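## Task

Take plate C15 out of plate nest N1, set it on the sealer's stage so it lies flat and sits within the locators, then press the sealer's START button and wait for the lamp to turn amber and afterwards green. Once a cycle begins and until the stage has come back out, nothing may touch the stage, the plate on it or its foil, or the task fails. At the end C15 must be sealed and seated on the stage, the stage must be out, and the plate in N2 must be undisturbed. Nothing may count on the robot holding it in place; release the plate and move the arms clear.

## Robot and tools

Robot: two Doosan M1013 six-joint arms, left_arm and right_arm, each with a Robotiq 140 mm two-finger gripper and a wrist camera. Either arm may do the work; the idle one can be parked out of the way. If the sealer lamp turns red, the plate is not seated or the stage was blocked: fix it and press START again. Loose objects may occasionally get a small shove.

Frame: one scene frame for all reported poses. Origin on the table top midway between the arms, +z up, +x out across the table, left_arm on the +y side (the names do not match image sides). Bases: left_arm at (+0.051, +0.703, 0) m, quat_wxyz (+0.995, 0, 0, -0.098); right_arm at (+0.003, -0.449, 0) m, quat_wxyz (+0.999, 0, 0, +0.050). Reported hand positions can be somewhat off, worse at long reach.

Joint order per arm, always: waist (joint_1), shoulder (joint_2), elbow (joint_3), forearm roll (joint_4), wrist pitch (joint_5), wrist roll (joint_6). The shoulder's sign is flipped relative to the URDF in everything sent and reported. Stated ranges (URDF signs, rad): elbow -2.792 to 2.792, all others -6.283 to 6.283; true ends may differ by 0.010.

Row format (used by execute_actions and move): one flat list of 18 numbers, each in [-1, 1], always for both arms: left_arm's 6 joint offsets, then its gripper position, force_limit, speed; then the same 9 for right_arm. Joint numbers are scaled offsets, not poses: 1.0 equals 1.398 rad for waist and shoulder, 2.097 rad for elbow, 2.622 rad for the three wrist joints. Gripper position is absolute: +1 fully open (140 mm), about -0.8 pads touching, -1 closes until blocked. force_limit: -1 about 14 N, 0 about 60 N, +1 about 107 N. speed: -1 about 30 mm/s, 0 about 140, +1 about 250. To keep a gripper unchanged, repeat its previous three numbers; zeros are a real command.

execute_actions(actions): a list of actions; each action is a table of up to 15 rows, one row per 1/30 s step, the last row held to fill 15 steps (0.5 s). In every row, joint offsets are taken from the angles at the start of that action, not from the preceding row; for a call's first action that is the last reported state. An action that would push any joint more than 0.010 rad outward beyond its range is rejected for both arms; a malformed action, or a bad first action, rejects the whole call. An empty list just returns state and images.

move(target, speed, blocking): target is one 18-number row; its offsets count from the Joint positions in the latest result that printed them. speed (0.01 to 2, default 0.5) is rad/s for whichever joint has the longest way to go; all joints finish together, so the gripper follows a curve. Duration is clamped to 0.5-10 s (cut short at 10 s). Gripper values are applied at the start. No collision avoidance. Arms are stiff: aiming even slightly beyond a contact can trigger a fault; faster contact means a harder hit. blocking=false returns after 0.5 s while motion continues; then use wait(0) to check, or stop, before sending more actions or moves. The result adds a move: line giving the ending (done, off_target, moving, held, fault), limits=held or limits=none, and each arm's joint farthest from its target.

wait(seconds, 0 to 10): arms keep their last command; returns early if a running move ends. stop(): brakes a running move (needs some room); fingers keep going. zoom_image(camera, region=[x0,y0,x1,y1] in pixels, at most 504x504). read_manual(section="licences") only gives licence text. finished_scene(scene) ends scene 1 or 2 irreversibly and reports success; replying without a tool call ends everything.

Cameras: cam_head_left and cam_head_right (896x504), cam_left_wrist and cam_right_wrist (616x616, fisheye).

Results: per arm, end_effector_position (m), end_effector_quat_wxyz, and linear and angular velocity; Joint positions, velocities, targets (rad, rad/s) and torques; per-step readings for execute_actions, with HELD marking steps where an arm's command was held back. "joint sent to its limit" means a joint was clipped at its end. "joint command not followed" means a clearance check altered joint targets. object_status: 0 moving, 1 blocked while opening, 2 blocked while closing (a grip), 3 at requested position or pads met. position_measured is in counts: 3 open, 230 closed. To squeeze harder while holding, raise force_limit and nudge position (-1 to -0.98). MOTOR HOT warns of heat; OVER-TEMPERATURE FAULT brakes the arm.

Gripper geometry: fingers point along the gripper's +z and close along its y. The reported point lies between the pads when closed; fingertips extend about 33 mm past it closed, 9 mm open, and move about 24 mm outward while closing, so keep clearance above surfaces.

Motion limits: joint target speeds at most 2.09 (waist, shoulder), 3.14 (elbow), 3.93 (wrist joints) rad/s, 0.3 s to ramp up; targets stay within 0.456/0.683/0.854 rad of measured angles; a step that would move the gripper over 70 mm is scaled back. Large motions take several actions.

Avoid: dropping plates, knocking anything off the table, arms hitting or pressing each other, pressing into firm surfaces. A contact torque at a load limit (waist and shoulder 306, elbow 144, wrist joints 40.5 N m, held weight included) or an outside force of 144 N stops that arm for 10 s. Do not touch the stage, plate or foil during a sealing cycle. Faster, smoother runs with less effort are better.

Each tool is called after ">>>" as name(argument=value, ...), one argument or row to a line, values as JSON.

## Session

>>> execute_actions(
  actions=[],
)

Scene clock: 0.00 s.
left_arm: end_effector_position=(+0.3374, -0.1000, +0.2005) position_measured=3 object_status=3 end_effector_quat_wxyz=(-0.057, +0.743, +0.623, -0.239) end_effector_velocity=(+0.000, +0.000, +0.000) end_effector_angular_velocity=(-0.000, -0.000, -0.000) | right_arm: end_effector_position=(+0.1591, -0.2201, +0.1728) position_measured=3 object_status=3 end_effector_quat_wxyz=(+0.006, +0.871, +0.492, +0.004) end_effector_velocity=(+0.000, -0.000, -0.000) end_effector_angular_velocity=(-0.000, +0.000, -0.000)
Joint names: [waist, shoulder, elbow, forearm roll, wrist pitch, wrist roll]
Joint positions: left_arm=[-0.886 -0.546  1.371 -0.521  1.28  -0.741] | right_arm=[ 0.765  0.398  2.371 -0.015  1.165  1.413]
Joint velocities: left_arm=[-0.  0. -0.  0. -0.  0.] | right_arm=[-0.001 -0.     0.     0.     0.    -0.001]
Joint torques (N m, as the joint torque sensors report them, + toward a larger Joint positions number): no reading
Joint targets: left_arm=[-0.886 -0.546 1.371 -0.521 1.280 -0.741] | right_arm=[0.765 0.398 2.371 -0.015 1.165 1.413]
camera_calibration (this result's frames):
cam_left_wrist: T_world_to_cam=[[0.913506, -0.228352, -0.336693, -0.271414], [0.02093, -0.800135, 0.599455, -0.211229], [-0.406287, -0.554653, -0.726148, 0.415247], [0, 0, 0, 1]] pos_world=[0.421068, -0.000671464, 0.33677]
cam_right_wrist: T_world_to_cam=[[0.796792, -0.60391, 0.0203855, -0.26017], [-0.573107, -0.744598, 0.342231, -0.109781], [-0.191498, -0.28437, -0.939395, 0.328745], [0, 0, 0, 1]] pos_world=[0.207339, -0.145377, 0.351695]

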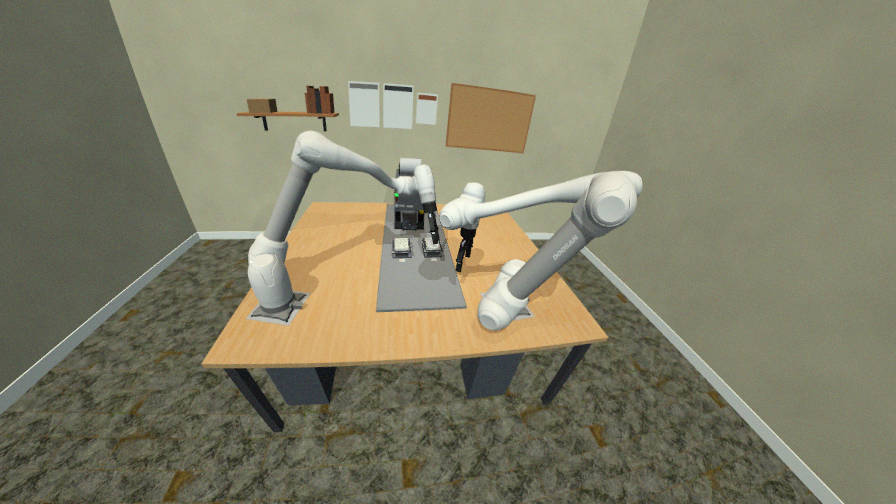

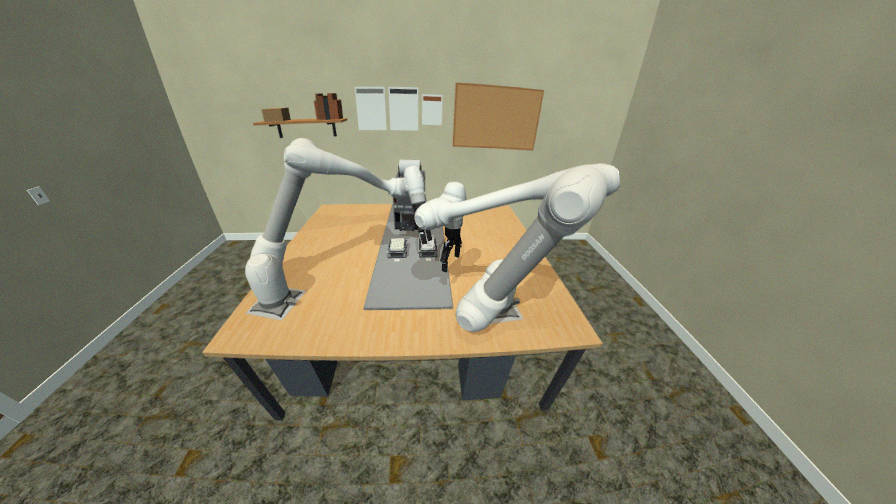

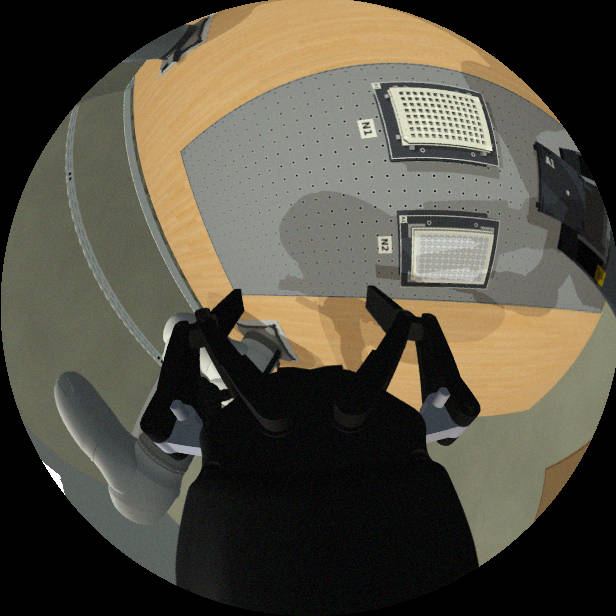

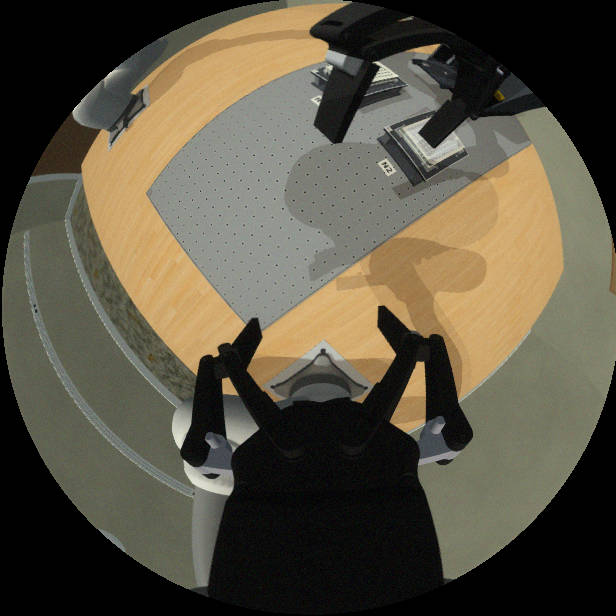

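>>> move(
  target=[0.0862,0.1604,0.0698,0.1987,0.0085,-0.683,1,0,0, -0.8,0,0,0,0,0,1,0,0],
  speed=0.9,
)

Scene clock: 4.77 s.
left_arm: end_effector_position=(+0.4998, +0.1201, +0.2601) position_measured=3 object_status=3 end_effector_quat_wxyz=(+0.000, +0.000, +1.000, -0.000) end_effector_velocity=(+0.000, +0.000, +0.000) end_effector_angular_velocity=(-0.000, -0.001, +0.002) | right_arm: end_effector_position=(+0.2773, -0.4891, +0.1728) position_measured=3 object_status=3 end_effector_quat_wxyz=(+0.007, +0.999, -0.045, +0.000) end_effector_velocity=(-0.000, -0.001, +0.000) end_effector_angular_velocity=(+0.000, +0.000, -0.002)
Joint names: [waist, shoulder, elbow, forearm roll, wrist pitch, wrist roll]
Joint positions: left_arm=[-0.765 -0.322  1.517  0.     1.303 -2.531] | right_arm=[-0.354  0.398  2.371 -0.015  1.165  1.413]
Joint velocities: left_arm=[ 0.     0.     0.     0.001 -0.    -0.002] | right_arm=[-0.002  0.     0.     0.     0.    -0.   ]
Joint torques (N m, as the joint torque sensors report them, + toward a larger Joint positions number): left_arm=[ -0.79  68.6  -37.85   4.07   0.03   0.01] | right_arm=[ -2.73   1.08 -37.5    3.73  -0.44  -0.27]
Joint targets: left_arm=[-0.765 -0.322 1.517 0.000 1.303 -2.532] | right_arm=[-0.354 0.398 2.371 -0.015 1.165 1.413]
move: done; limits=none; left_arm: farthest joint: the waist, 0.000 radians from its target (0.120 radians at the start); right_arm: farthest joint: the waist, 0.000 radians from its target (1.118 radians at the start)
camera_calibration (this result's frames):
cam_left_wrist: T_world_to_cam=[[0.0229919, 0.998718, 0.0450939, -0.150999], [0.929954, -0.0379215, 0.365714, -0.559348], [0.366956, 0.0335268, -0.929634, 0.242358], [0, 0, 0, 1]] pos_world=[0.434705, 0.121469, 0.436675]
cam_right_wrist: T_world_to_cam=[[-0.194892, -0.980613, 0.0203855, -0.426077], [-0.920205, 0.190001, 0.342231, 0.311047], [-0.33947, 0.0479394, -0.939395, 0.478457], [0, 0, 0, 1]] pos_world=[0.365609, -0.499853, 0.351695]

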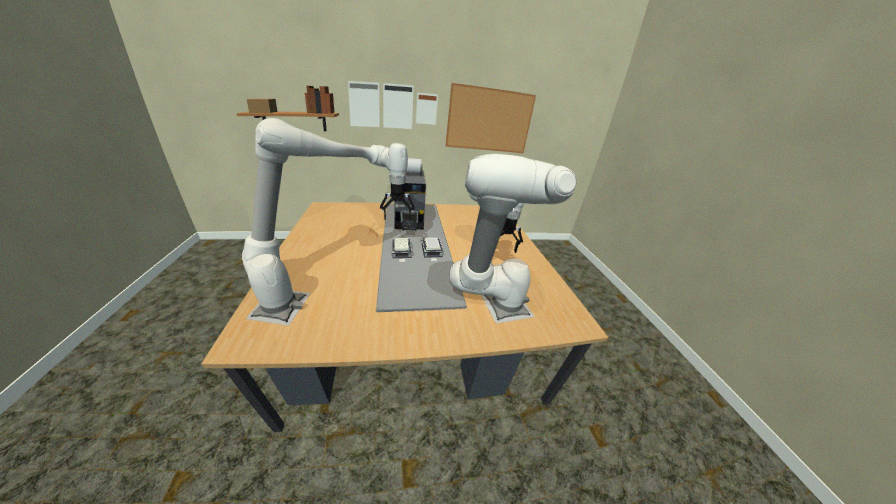

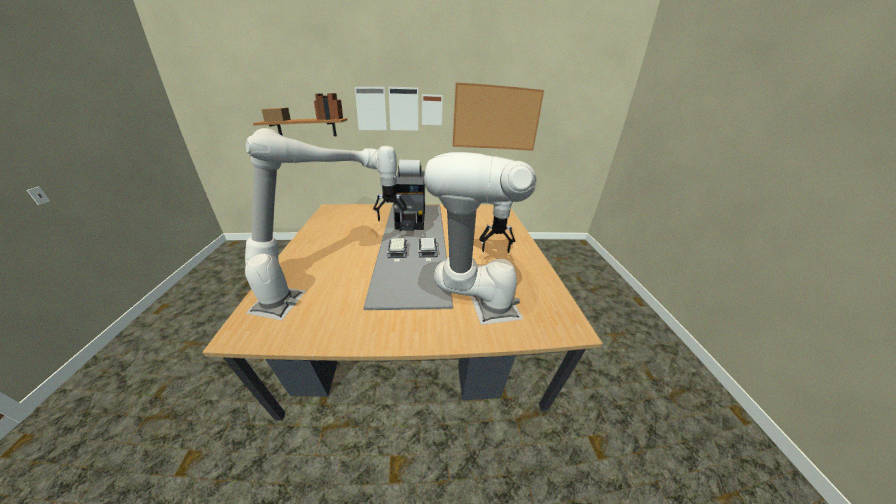

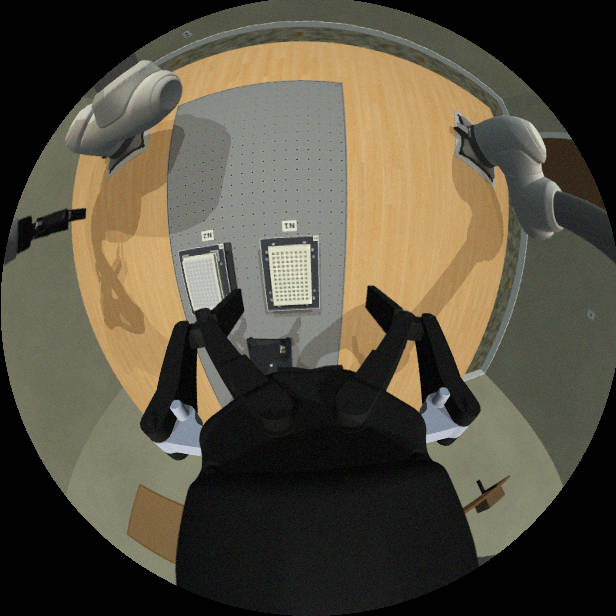

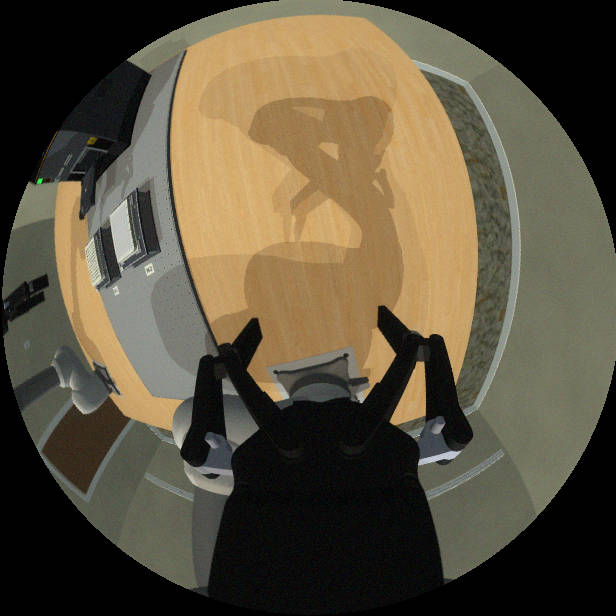

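>>> move(
  target=[-0.0084,-0.0604,0.0243,0,-0.0518,-0.0048,1,0,0, 0,0,0,0,0,0,1,0,0],
  speed=0.4,
)

>>> zoom_image(
  camera="cam_left_wrist",
  region=[200,170,420,390],
)

Scene clock: 6.80 s.
left_arm: end_effector_position=(+0.5065, +0.0949, +0.1701) position_measured=3 object_status=3 end_effector_quat_wxyz=(+0.000, +0.000, +1.000, -0.000) end_effector_velocity=(-0.000, +0.000, -0.001) end_effector_angular_velocity=(+0.002, +0.001, -0.002) | right_arm: end_effector_position=(+0.2773, -0.4891, +0.1728) position_measured=3 object_status=3 end_effector_quat_wxyz=(+0.007, +0.999, -0.045, +0.000) end_effector_velocity=(+0.000, +0.000, +0.000) end_effector_angular_velocity=(+0.000, -0.001, -0.001)
Joint names: [waist, shoulder, elbow, forearm roll, wrist pitch, wrist roll]
Joint positions: left_arm=[-0.777 -0.406  1.568  0.     1.167 -2.544] | right_arm=[-0.354  0.398  2.371 -0.015  1.165  1.413]
Joint velocities: left_arm=[-0.    -0.001  0.001  0.     0.001  0.001] | right_arm=[-0.     0.    -0.001  0.001 -0.     0.   ]
Joint torques (N m, as the joint torque sensors report them, + toward a larger Joint positions number): left_arm=[ -0.48  75.9  -36.71   3.97   0.19  -0.05] | right_arm=[ -4.08   0.79 -38.08   3.78  -0.45  -0.22]
Joint targets: left_arm=[-0.777 -0.406 1.568 0.000 1.167 -2.544] | right_arm=[-0.354 0.398 2.371 -0.015 1.165 1.413]
move: done; limits=none; left_arm: farthest joint: the waist, 0.000 radians from its target (0.012 radians at the start); right_arm: farthest joint: the waist, 0.000 radians from its target (0.000 radians at the start)
camera_calibration (this result's frames):
cam_left_wrist: T_world_to_cam=[[0.0221899, 0.998751, 0.0447622, -0.121498], [0.929864, -0.0370643, 0.366032, -0.533738], [0.367233, 0.0335006, -0.929525, 0.15692], [0, 0, 0, 1]] pos_world=[0.441374, 0.0963063, 0.346665]
cam_right_wrist: T_world_to_cam=[[-0.194962, -0.980599, 0.0203857, -0.426071], [-0.920192, 0.190066, 0.342231, 0.311076], [-0.339466, 0.0479632, -0.939395, 0.478467], [0, 0, 0, 1]] pos_world=[0.365606, -0.499879, 0.351695]

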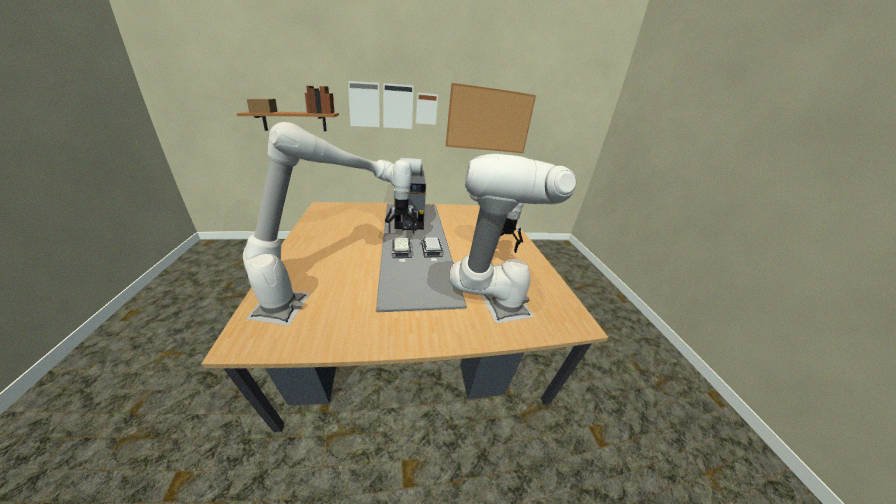

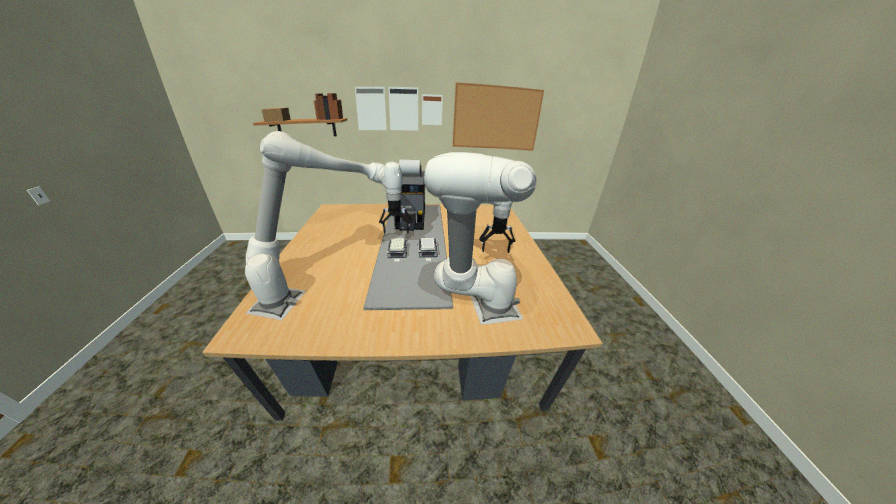

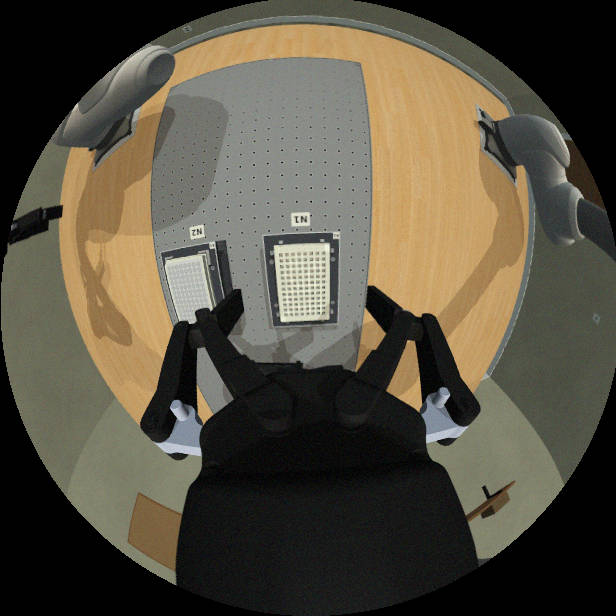

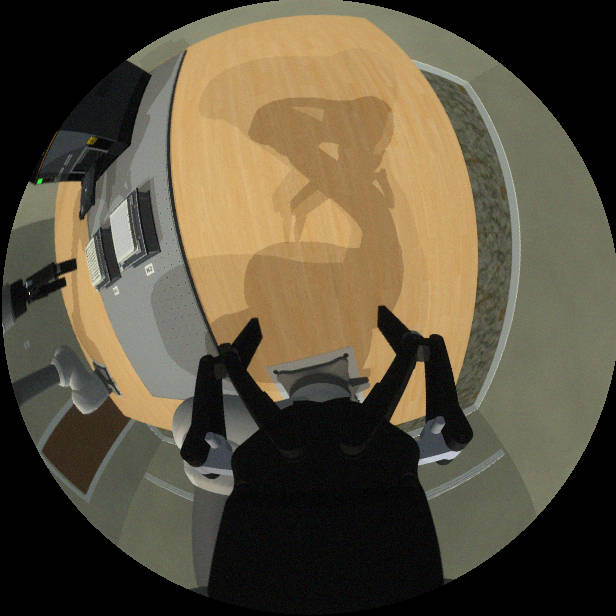

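Region (200, 170, 420, 390) of cam_left_wrist's 616x616 image, scaled by 2.291, with more detail than that image has.

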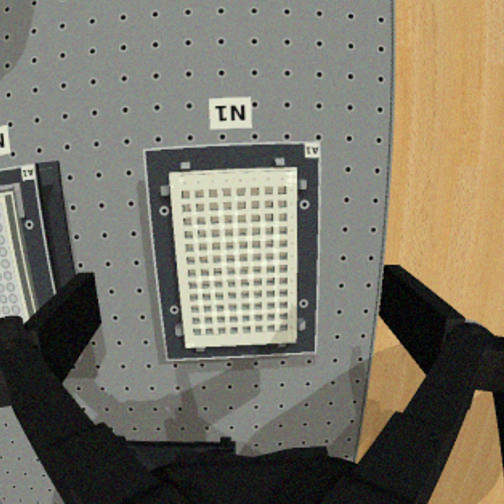

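>>> move(
  target=[0.0017,-0.032,0.0245,0,-0.037,0.001,0.5,-0.3,0.3, 0,0,0,0,0,0,1,0,0],
  speed=0.2,
)

>>> zoom_image(
  camera="cam_left_wrist",
  region=[180,150,440,410],
)

Scene clock: 8.67 s.
left_arm: end_effector_position=(+0.5091, +0.0942, +0.1103) position_measured=66 object_status=3 end_effector_quat_wxyz=(+0.001, +0.000, +1.000, -0.001) end_effector_velocity=(-0.000, +0.000, -0.001) end_effector_angular_velocity=(+0.001, +0.001, +0.001) | right_arm: end_effector_position=(+0.2773, -0.4891, +0.1728) position_measured=3 object_status=3 end_effector_quat_wxyz=(+0.007, +0.999, -0.045, +0.000) end_effector_velocity=(+0.000, -0.001, +0.000) end_effector_angular_velocity=(-0.000, -0.001, -0.002)
Joint names: [waist, shoulder, elbow, forearm roll, wrist pitch, wrist roll]
Joint positions: left_arm=[-0.775 -0.451  1.619  0.     1.07  -2.541] | right_arm=[-0.354  0.398  2.371 -0.015  1.165  1.413]
Joint velocities: left_arm=[-0.    -0.001  0.    -0.    -0.    -0.001] | right_arm=[-0.002  0.    -0.001  0.     0.     0.   ]
Joint torques (N m, as the joint torque sensors report them, + toward a larger Joint positions number): left_arm=[ -1.14  76.96 -34.61   4.     0.36  -0.01] | right_arm=[ -2.63   0.48 -37.89   3.79  -0.52  -0.26]
Joint targets: left_arm=[-0.775 -0.451 1.619 0.000 1.070 -2.541] | right_arm=[-0.354 0.398 2.371 -0.015 1.165 1.413]
move: done; limits=none; left_arm: farthest joint: the waist, 0.000 radians from its target (0.002 radians at the start); right_arm: farthest joint: the waist, 0.000 radians from its target (0.000 radians at the start)
camera_calibration (this result's frames):
cam_left_wrist: T_world_to_cam=[[0.0223882, 0.998782, 0.0439599, -0.118225], [0.929695, -0.0369692, 0.366469, -0.51426], [0.367648, 0.0326648, -0.929391, 0.100233], [0, 0, 0, 1]] pos_world=[0.443902, 0.0957948, 0.286813]
cam_right_wrist: T_world_to_cam=[[-0.194892, -0.980613, 0.0203857, -0.426078], [-0.920205, 0.190001, 0.342231, 0.311047], [-0.33947, 0.0479392, -0.939395, 0.478457], [0, 0, 0, 1]] pos_world=[0.365609, -0.499853, 0.351695]

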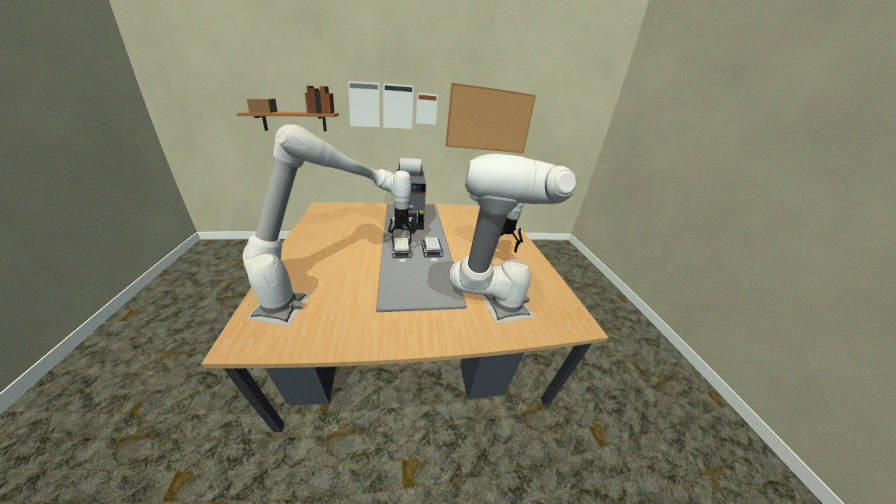

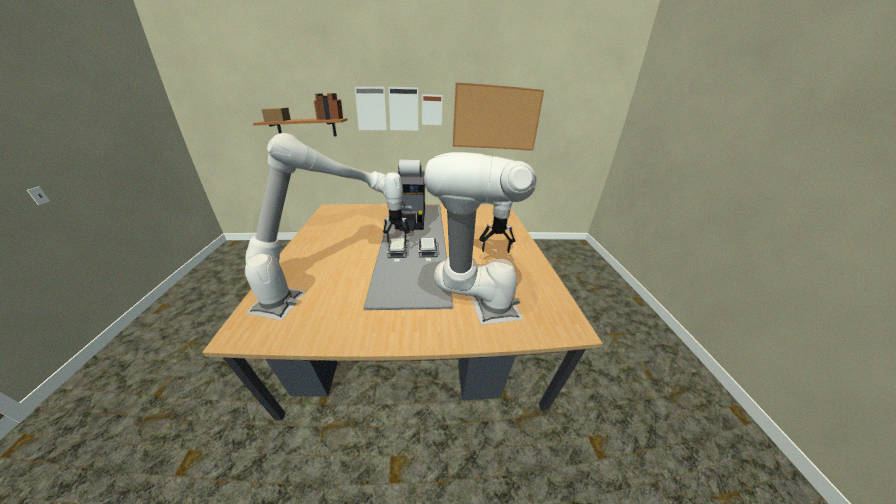

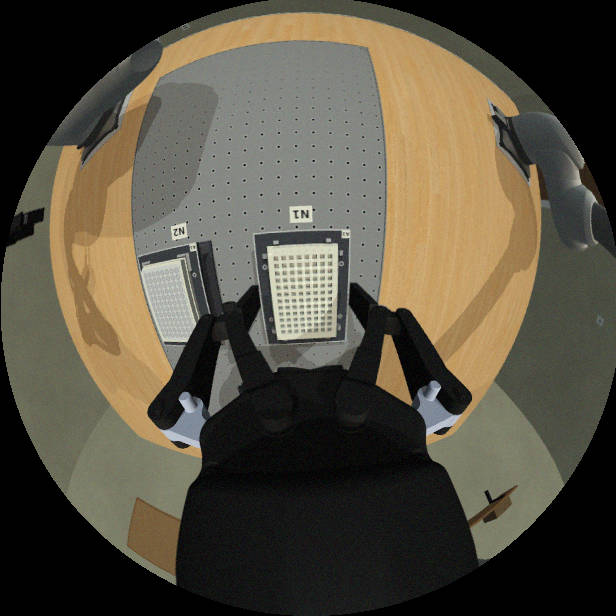

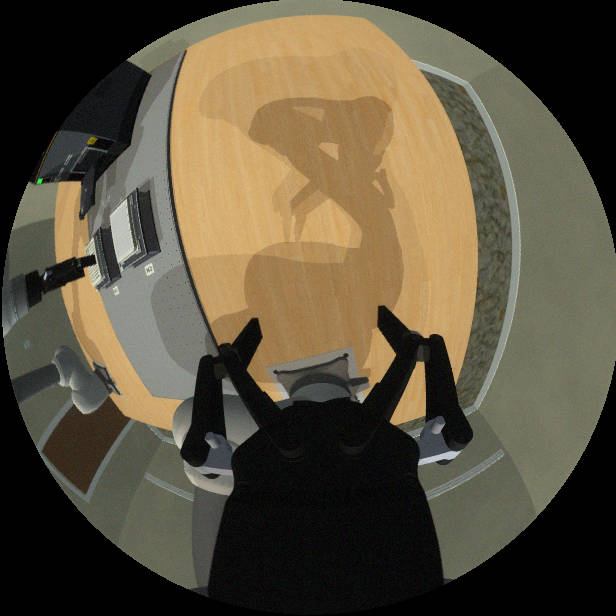

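Region (180, 150, 440, 410) of cam_left_wrist's 616x616 image, scaled by 1.938, with more detail than that image has.

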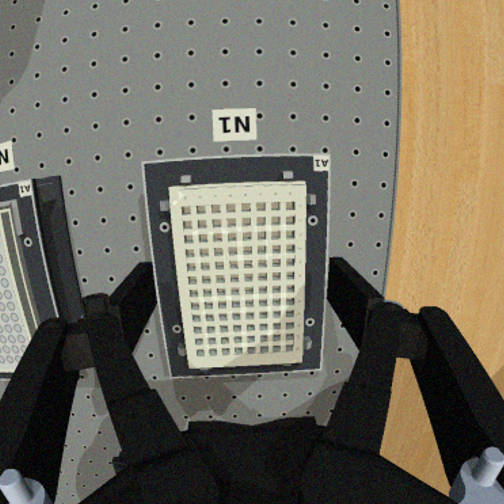

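>>> execute_actions(
  actions=[
    [[0.0006,-0.006,0.004,0,-0.006,0,0.5,-0.3,0.3, 0,0,0,0,0,0,1,0,0]],
    [[0,-0.0056,0.0037,0,-0.006,0,0.5,-0.3,0.3, 0,0,0,0,0,0,1,0,0]],
    [[0,0,0,0,0,0,-1,-0.3,-0.3, 0,0,0,0,0,0,1,0,0]],
    [[0,0,0,0,0,0,-1,-0.3,-0.3, 0,0,0,0,0,0,1,0,0]],
  ],
)

>>> zoom_image(
  camera="cam_left_wrist",
  region=[180,150,440,410],
)

Scene clock: 11.47 s.
left_arm: end_effector_position=(+0.5096, +0.0947, +0.0902) position_measured=108 object_status=2 end_effector_quat_wxyz=(+0.000, -0.000, +1.000, -0.000) end_effector_velocity=(-0.000, +0.000, -0.000) end_effector_angular_velocity=(+0.001, +0.000, -0.000) | right_arm: end_effector_position=(+0.2773, -0.4891, +0.1728) position_measured=3 object_status=3 end_effector_quat_wxyz=(+0.007, +0.999, -0.045, +0.000) end_effector_velocity=(-0.000, -0.000, -0.000) end_effector_angular_velocity=(+0.000, +0.001, -0.002)
Joint names: [waist, shoulder, elbow, forearm roll, wrist pitch, wrist roll]
Joint positions: left_arm=[-0.774 -0.467  1.635  0.     1.038 -2.541] | right_arm=[-0.354  0.398  2.371 -0.015  1.165  1.413]
Joint velocities: left_arm=[ 0.    -0.     0.     0.     0.001 -0.   ] | right_arm=[-0.001 -0.    -0.     0.     0.     0.   ]
Joint torques (N m, as the joint torque sensors report them, + toward a larger Joint positions number): left_arm=[ -0.55  44.85 -18.96   4.11  -3.19   0.15] | right_arm=[ -3.35   1.   -37.56   3.8   -0.34  -0.29]
Joint targets: left_arm=[-0.774 -0.467 1.635 0.000 1.038 -2.541] | right_arm=[-0.354 0.398 2.371 -0.015 1.165 1.413]
Step readings (joint positions; steps 1 to 15: 1st action; 16 to 30: 2nd action; 31 to 45: 3rd action; 46 to 60: 4th action):
0: left_arm=[-0.775 -0.451 1.619 0.000 1.070 -2.541] | right_arm=[-0.354 0.398 2.371 -0.015 1.165 1.413]
1: left_arm=[-0.775 -0.451 1.619 0.000 1.070 -2.541] | right_arm=[-0.354 0.398 2.371 -0.015 1.165 1.413]
2: left_arm=[-0.774 -0.454 1.622 0.000 1.064 -2.541] | right_arm=[-0.354 0.398 2.371 -0.015 1.165 1.413]
4: left_arm=[-0.774 -0.459 1.628 0.000 1.055 -2.541] | right_arm=[-0.354 0.398 2.371 -0.015 1.165 1.413]
8: left_arm=[-0.774 -0.459 1.628 0.000 1.054 -2.541] | right_arm=[-0.354 0.398 2.371 -0.015 1.165 1.413]
15: left_arm=[-0.774 -0.459 1.628 0.000 1.054 -2.541] | right_arm=[-0.354 0.398 2.371 -0.015 1.165 1.413]
16: left_arm=[-0.774 -0.460 1.628 0.000 1.054 -2.541] | right_arm=[-0.354 0.398 2.371 -0.015 1.165 1.413]
17: left_arm=[-0.774 -0.462 1.630 0.000 1.048 -2.541] | right_arm=[-0.354 0.398 2.371 -0.015 1.165 1.413]
19: left_arm=[-0.774 -0.467 1.635 -0.000 1.039 -2.541] | right_arm=[-0.354 0.398 2.371 -0.015 1.165 1.413]
23: left_arm=[-0.774 -0.467 1.635 -0.000 1.038 -2.541] | right_arm=[-0.354 0.398 2.371 -0.015 1.165 1.413]
30: left_arm=[-0.774 -0.467 1.635 0.000 1.038 -2.541] | right_arm=[-0.354 0.398 2.371 -0.015 1.165 1.413]
31: left_arm=[-0.774 -0.467 1.635 0.000 1.038 -2.541] | right_arm=[-0.354 0.398 2.371 -0.015 1.165 1.413]
32: left_arm=[-0.774 -0.467 1.635 0.000 1.038 -2.541] | right_arm=[-0.354 0.398 2.371 -0.015 1.165 1.413]
34: left_arm=[-0.774 -0.467 1.635 0.000 1.038 -2.541] | right_arm=[-0.354 0.398 2.371 -0.015 1.165 1.413]
38: left_arm=[-0.774 -0.467 1.635 0.000 1.038 -2.541] | right_arm=[-0.354 0.398 2.371 -0.015 1.165 1.413]
45: left_arm=[-0.774 -0.467 1.635 0.000 1.038 -2.541] | right_arm=[-0.354 0.398 2.371 -0.015 1.165 1.413]
46: left_arm=[-0.774 -0.467 1.635 0.000 1.038 -2.541] | right_arm=[-0.354 0.398 2.371 -0.015 1.165 1.413]
47: left_arm=[-0.774 -0.467 1.635 0.000 1.038 -2.541] | right_arm=[-0.354 0.398 2.371 -0.015 1.165 1.413]
49: left_arm=[-0.774 -0.467 1.635 0.000 1.038 -2.541] | right_arm=[-0.354 0.398 2.371 -0.015 1.165 1.413]
53: left_arm=[-0.774 -0.467 1.635 0.000 1.038 -2.541] | right_arm=[-0.354 0.398 2.371 -0.015 1.165 1.413]
60: Joint positions above
camera_calibration (this result's frames):
cam_left_wrist: T_world_to_cam=[[0.0215068, 0.998782, 0.0444056, -0.117401], [0.929872, -0.0362992, 0.366089, -0.507443], [0.367255, 0.0334181, -0.92952, 0.0815532], [0, 0, 0, 1]] pos_world=[0.444431, 0.0961132, 0.266788]
cam_right_wrist: T_world_to_cam=[[-0.194961, -0.980599, 0.0203857, -0.426071], [-0.920192, 0.190065, 0.342231, 0.311076], [-0.339466, 0.0479629, -0.939395, 0.478467], [0, 0, 0, 1]] pos_world=[0.365606, -0.499878, 0.351695]

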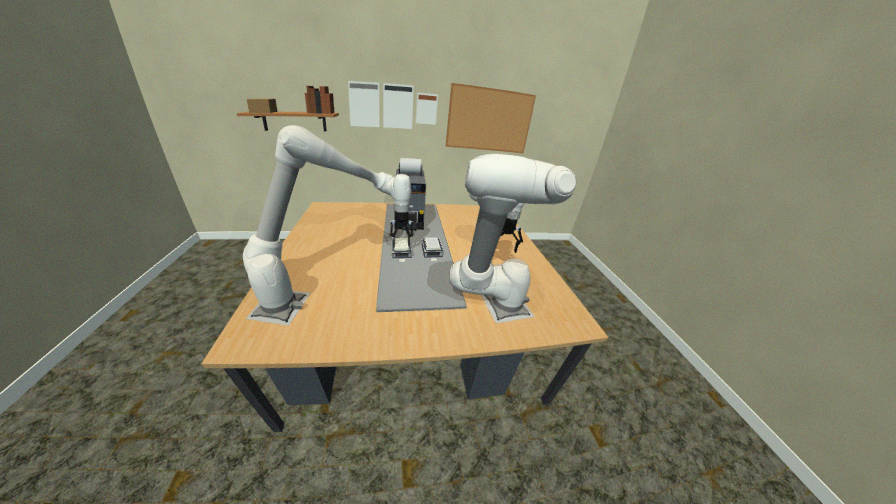

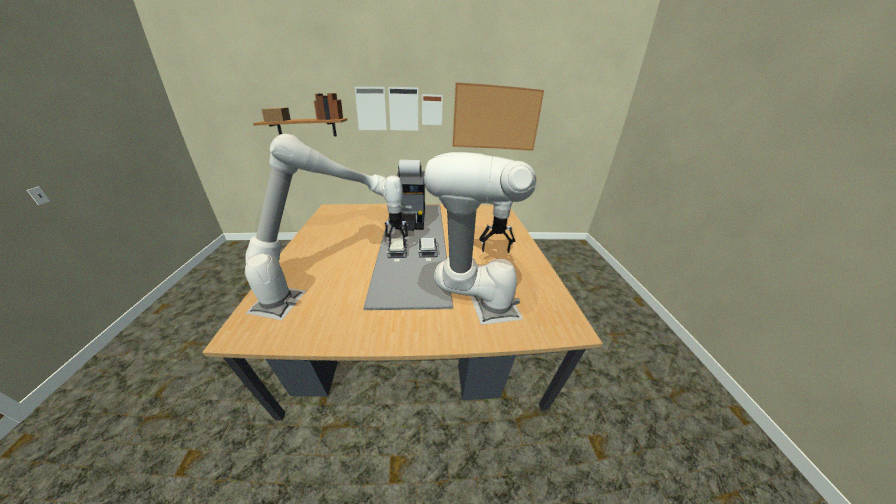

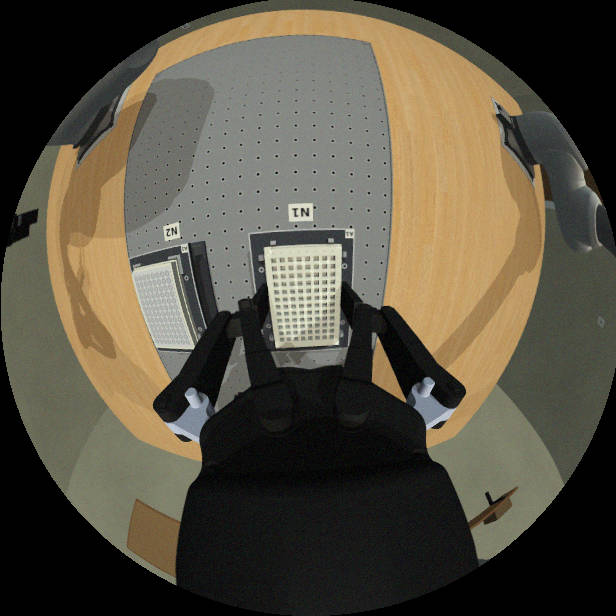

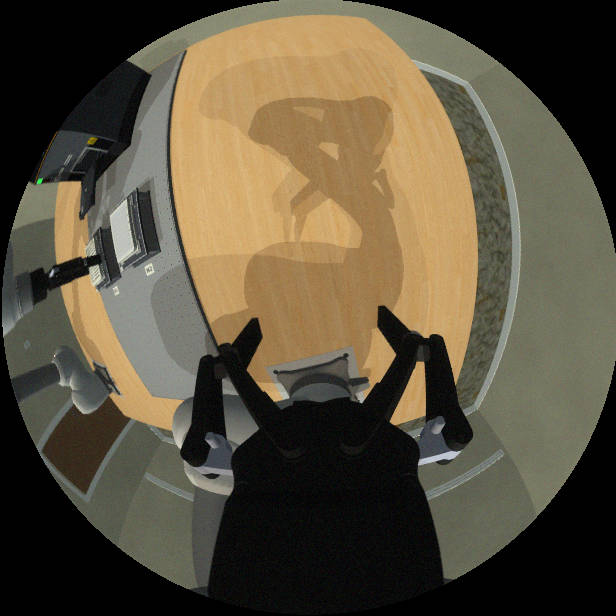

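Region (180, 150, 440, 410) of cam_left_wrist's 616x616 image, scaled by 1.938, with more detail than that image has.

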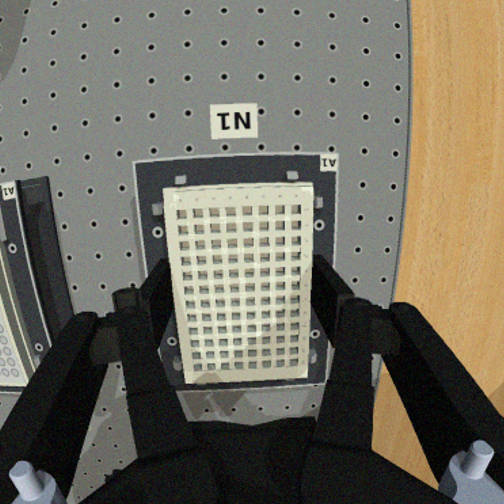

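>>> execute_actions(
  actions=[
    [[0,0,0,0,0,0,0.3,-0.3,0, 0,0,0,0,0,0,1,0,0]],
    [[0,0.0029,-0.0019,0,0.003,0,0.3,-0.3,0, 0,0,0,0,0,0,1,0,0]],
    [[0,0,0,0,0,0,-1,-0.3,-0.2, 0,0,0,0,0,0,1,0,0]],
    [[0,0,0,0,0,0,-1,-0.3,-0.2, 0,0,0,0,0,0,1,0,0]],
  ],
)

Scene clock: 14.07 s.
left_arm: end_effector_position=(+0.5097, +0.0946, +0.0953) position_measured=109 object_status=2 end_effector_quat_wxyz=(+0.000, -0.000, +1.000, -0.000) end_effector_velocity=(-0.000, +0.000, +0.000) end_effector_angular_velocity=(+0.001, -0.000, -0.001) | right_arm: end_effector_position=(+0.2773, -0.4891, +0.1728) position_measured=3 object_status=3 end_effector_quat_wxyz=(+0.007, +0.999, -0.045, +0.000) end_effector_velocity=(+0.000, +0.000, -0.000) end_effector_angular_velocity=(-0.000, +0.000, +0.002)
Joint names: [waist, shoulder, elbow, forearm roll, wrist pitch, wrist roll]
Joint positions: left_arm=[-0.774 -0.463  1.631  0.     1.046 -2.541] | right_arm=[-0.354  0.398  2.371 -0.015  1.165  1.413]
Joint velocities: left_arm=[-0.     0.    -0.     0.001  0.001  0.001] | right_arm=[ 0.002 -0.    -0.    -0.     0.     0.   ]
Joint torques (N m, as the joint torque sensors report them, + toward a larger Joint positions number): left_arm=[ -0.21  61.94 -25.62   4.    -0.67  -0.14] | right_arm=[ -3.1   -0.23 -37.79   3.81  -0.56  -0.42]
Joint targets: left_arm=[-0.774 -0.463 1.631 0.000 1.046 -2.541] | right_arm=[-0.354 0.398 2.371 -0.015 1.165 1.413]
Step readings (joint positions; steps 1 to 15: 1st action; 16 to 30: 2nd action; 31 to 45: 3rd action; 46 to 60: 4th action):
0: left_arm=[-0.774 -0.467 1.635 0.000 1.038 -2.541] | right_arm=[-0.354 0.398 2.371 -0.015 1.165 1.413]
1: left_arm=[-0.774 -0.467 1.635 0.000 1.038 -2.541] | right_arm=[-0.354 0.398 2.371 -0.015 1.165 1.413]
2: left_arm=[-0.774 -0.467 1.635 0.000 1.038 -2.541] | right_arm=[-0.354 0.398 2.371 -0.015 1.165 1.413]
4: left_arm=[-0.774 -0.467 1.636 0.000 1.038 -2.541] | right_arm=[-0.354 0.398 2.371 -0.015 1.165 1.413]
8: left_arm=[-0.774 -0.467 1.635 0.000 1.038 -2.541] | right_arm=[-0.354 0.398 2.371 -0.015 1.165 1.413]
15: left_arm=[-0.774 -0.467 1.635 0.000 1.038 -2.541] | right_arm=[-0.354 0.398 2.371 -0.015 1.165 1.413]
16: left_arm=[-0.774 -0.467 1.635 0.000 1.038 -2.541] | right_arm=[-0.354 0.398 2.371 -0.015 1.165 1.413]
17: left_arm=[-0.774 -0.465 1.634 0.000 1.041 -2.541] | right_arm=[-0.354 0.398 2.371 -0.015 1.165 1.413]
19: left_arm=[-0.774 -0.463 1.631 0.000 1.045 -2.541] | right_arm=[-0.354 0.398 2.371 -0.015 1.165 1.413]
23: left_arm=[-0.774 -0.463 1.631 0.000 1.046 -2.541] | right_arm=[-0.354 0.398 2.371 -0.015 1.165 1.413]
30: left_arm=[-0.774 -0.463 1.631 0.000 1.046 -2.541] | right_arm=[-0.354 0.398 2.371 -0.015 1.165 1.413]
31: left_arm=[-0.774 -0.463 1.631 0.000 1.046 -2.541] | right_arm=[-0.354 0.398 2.371 -0.015 1.165 1.413]
32: left_arm=[-0.774 -0.463 1.631 0.000 1.046 -2.541] | right_arm=[-0.354 0.398 2.371 -0.015 1.165 1.413]
34: left_arm=[-0.774 -0.463 1.631 0.000 1.046 -2.541] | right_arm=[-0.354 0.398 2.371 -0.015 1.165 1.413]
38: left_arm=[-0.774 -0.463 1.631 0.000 1.046 -2.541] | right_arm=[-0.354 0.398 2.371 -0.015 1.165 1.413]
45: left_arm=[-0.774 -0.463 1.631 0.000 1.046 -2.541] | right_arm=[-0.354 0.398 2.371 -0.015 1.165 1.413]
46: left_arm=[-0.774 -0.463 1.631 0.000 1.046 -2.541] | right_arm=[-0.354 0.398 2.371 -0.015 1.165 1.413]
47: left_arm=[-0.774 -0.463 1.631 0.000 1.046 -2.541] | right_arm=[-0.354 0.398 2.371 -0.015 1.165 1.413]
49: left_arm=[-0.774 -0.463 1.631 0.000 1.046 -2.541] | right_arm=[-0.354 0.398 2.371 -0.015 1.165 1.413]
53: left_arm=[-0.774 -0.463 1.631 0.000 1.046 -2.541] | right_arm=[-0.354 0.398 2.371 -0.015 1.165 1.413]
60: Joint positions above
camera_calibration (this result's frames):
cam_left_wrist: T_world_to_cam=[[0.021503, 0.998787, 0.0443057, -0.117552], [0.929846, -0.0362613, 0.366157, -0.509341], [0.36732, 0.033324, -0.929498, 0.0862283], [0, 0, 0, 1]] pos_world=[0.444463, 0.0960664, 0.271856]
cam_right_wrist: T_world_to_cam=[[-0.19496, -0.980599, 0.0203858, -0.426071], [-0.920192, 0.190065, 0.342231, 0.311076], [-0.339466, 0.0479627, -0.939395, 0.478467], [0, 0, 0, 1]] pos_world=[0.365606, -0.499878, 0.351695]

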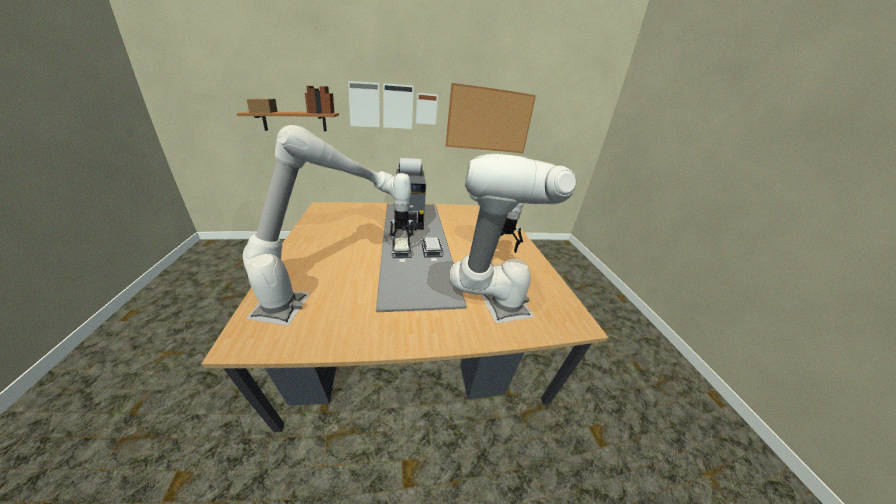

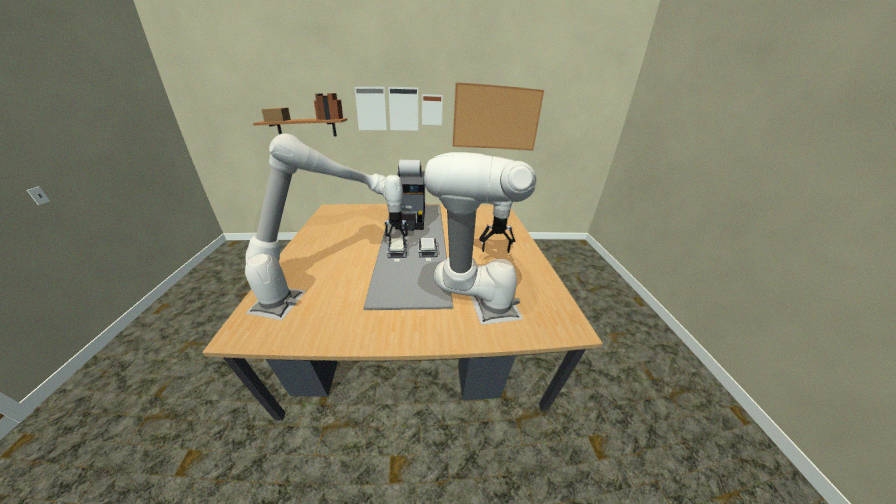

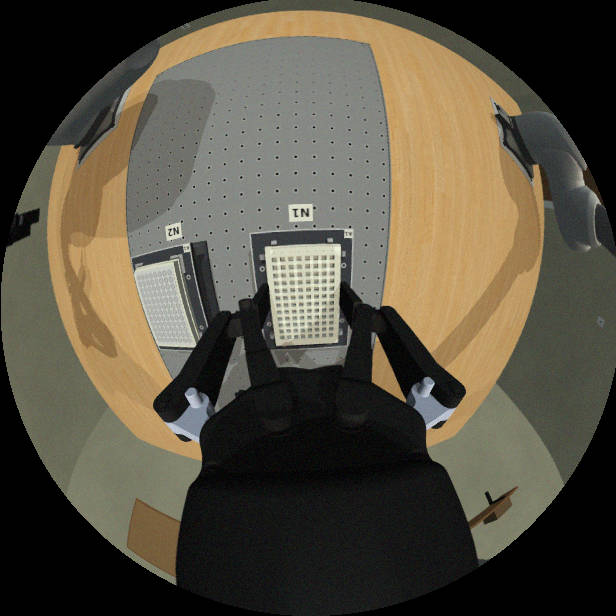

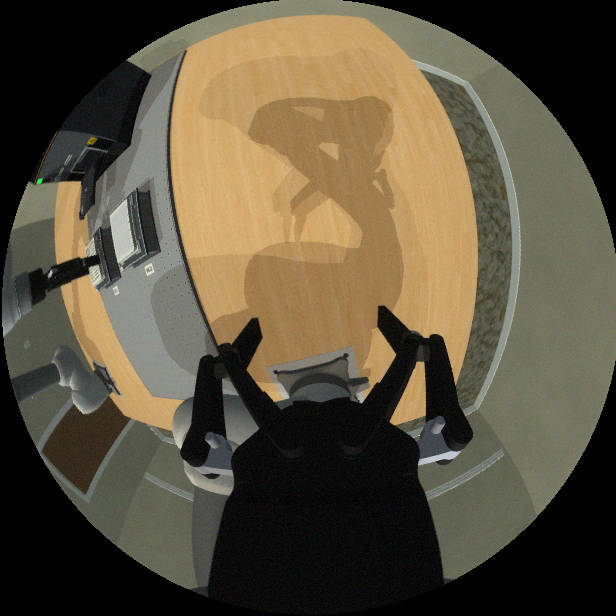

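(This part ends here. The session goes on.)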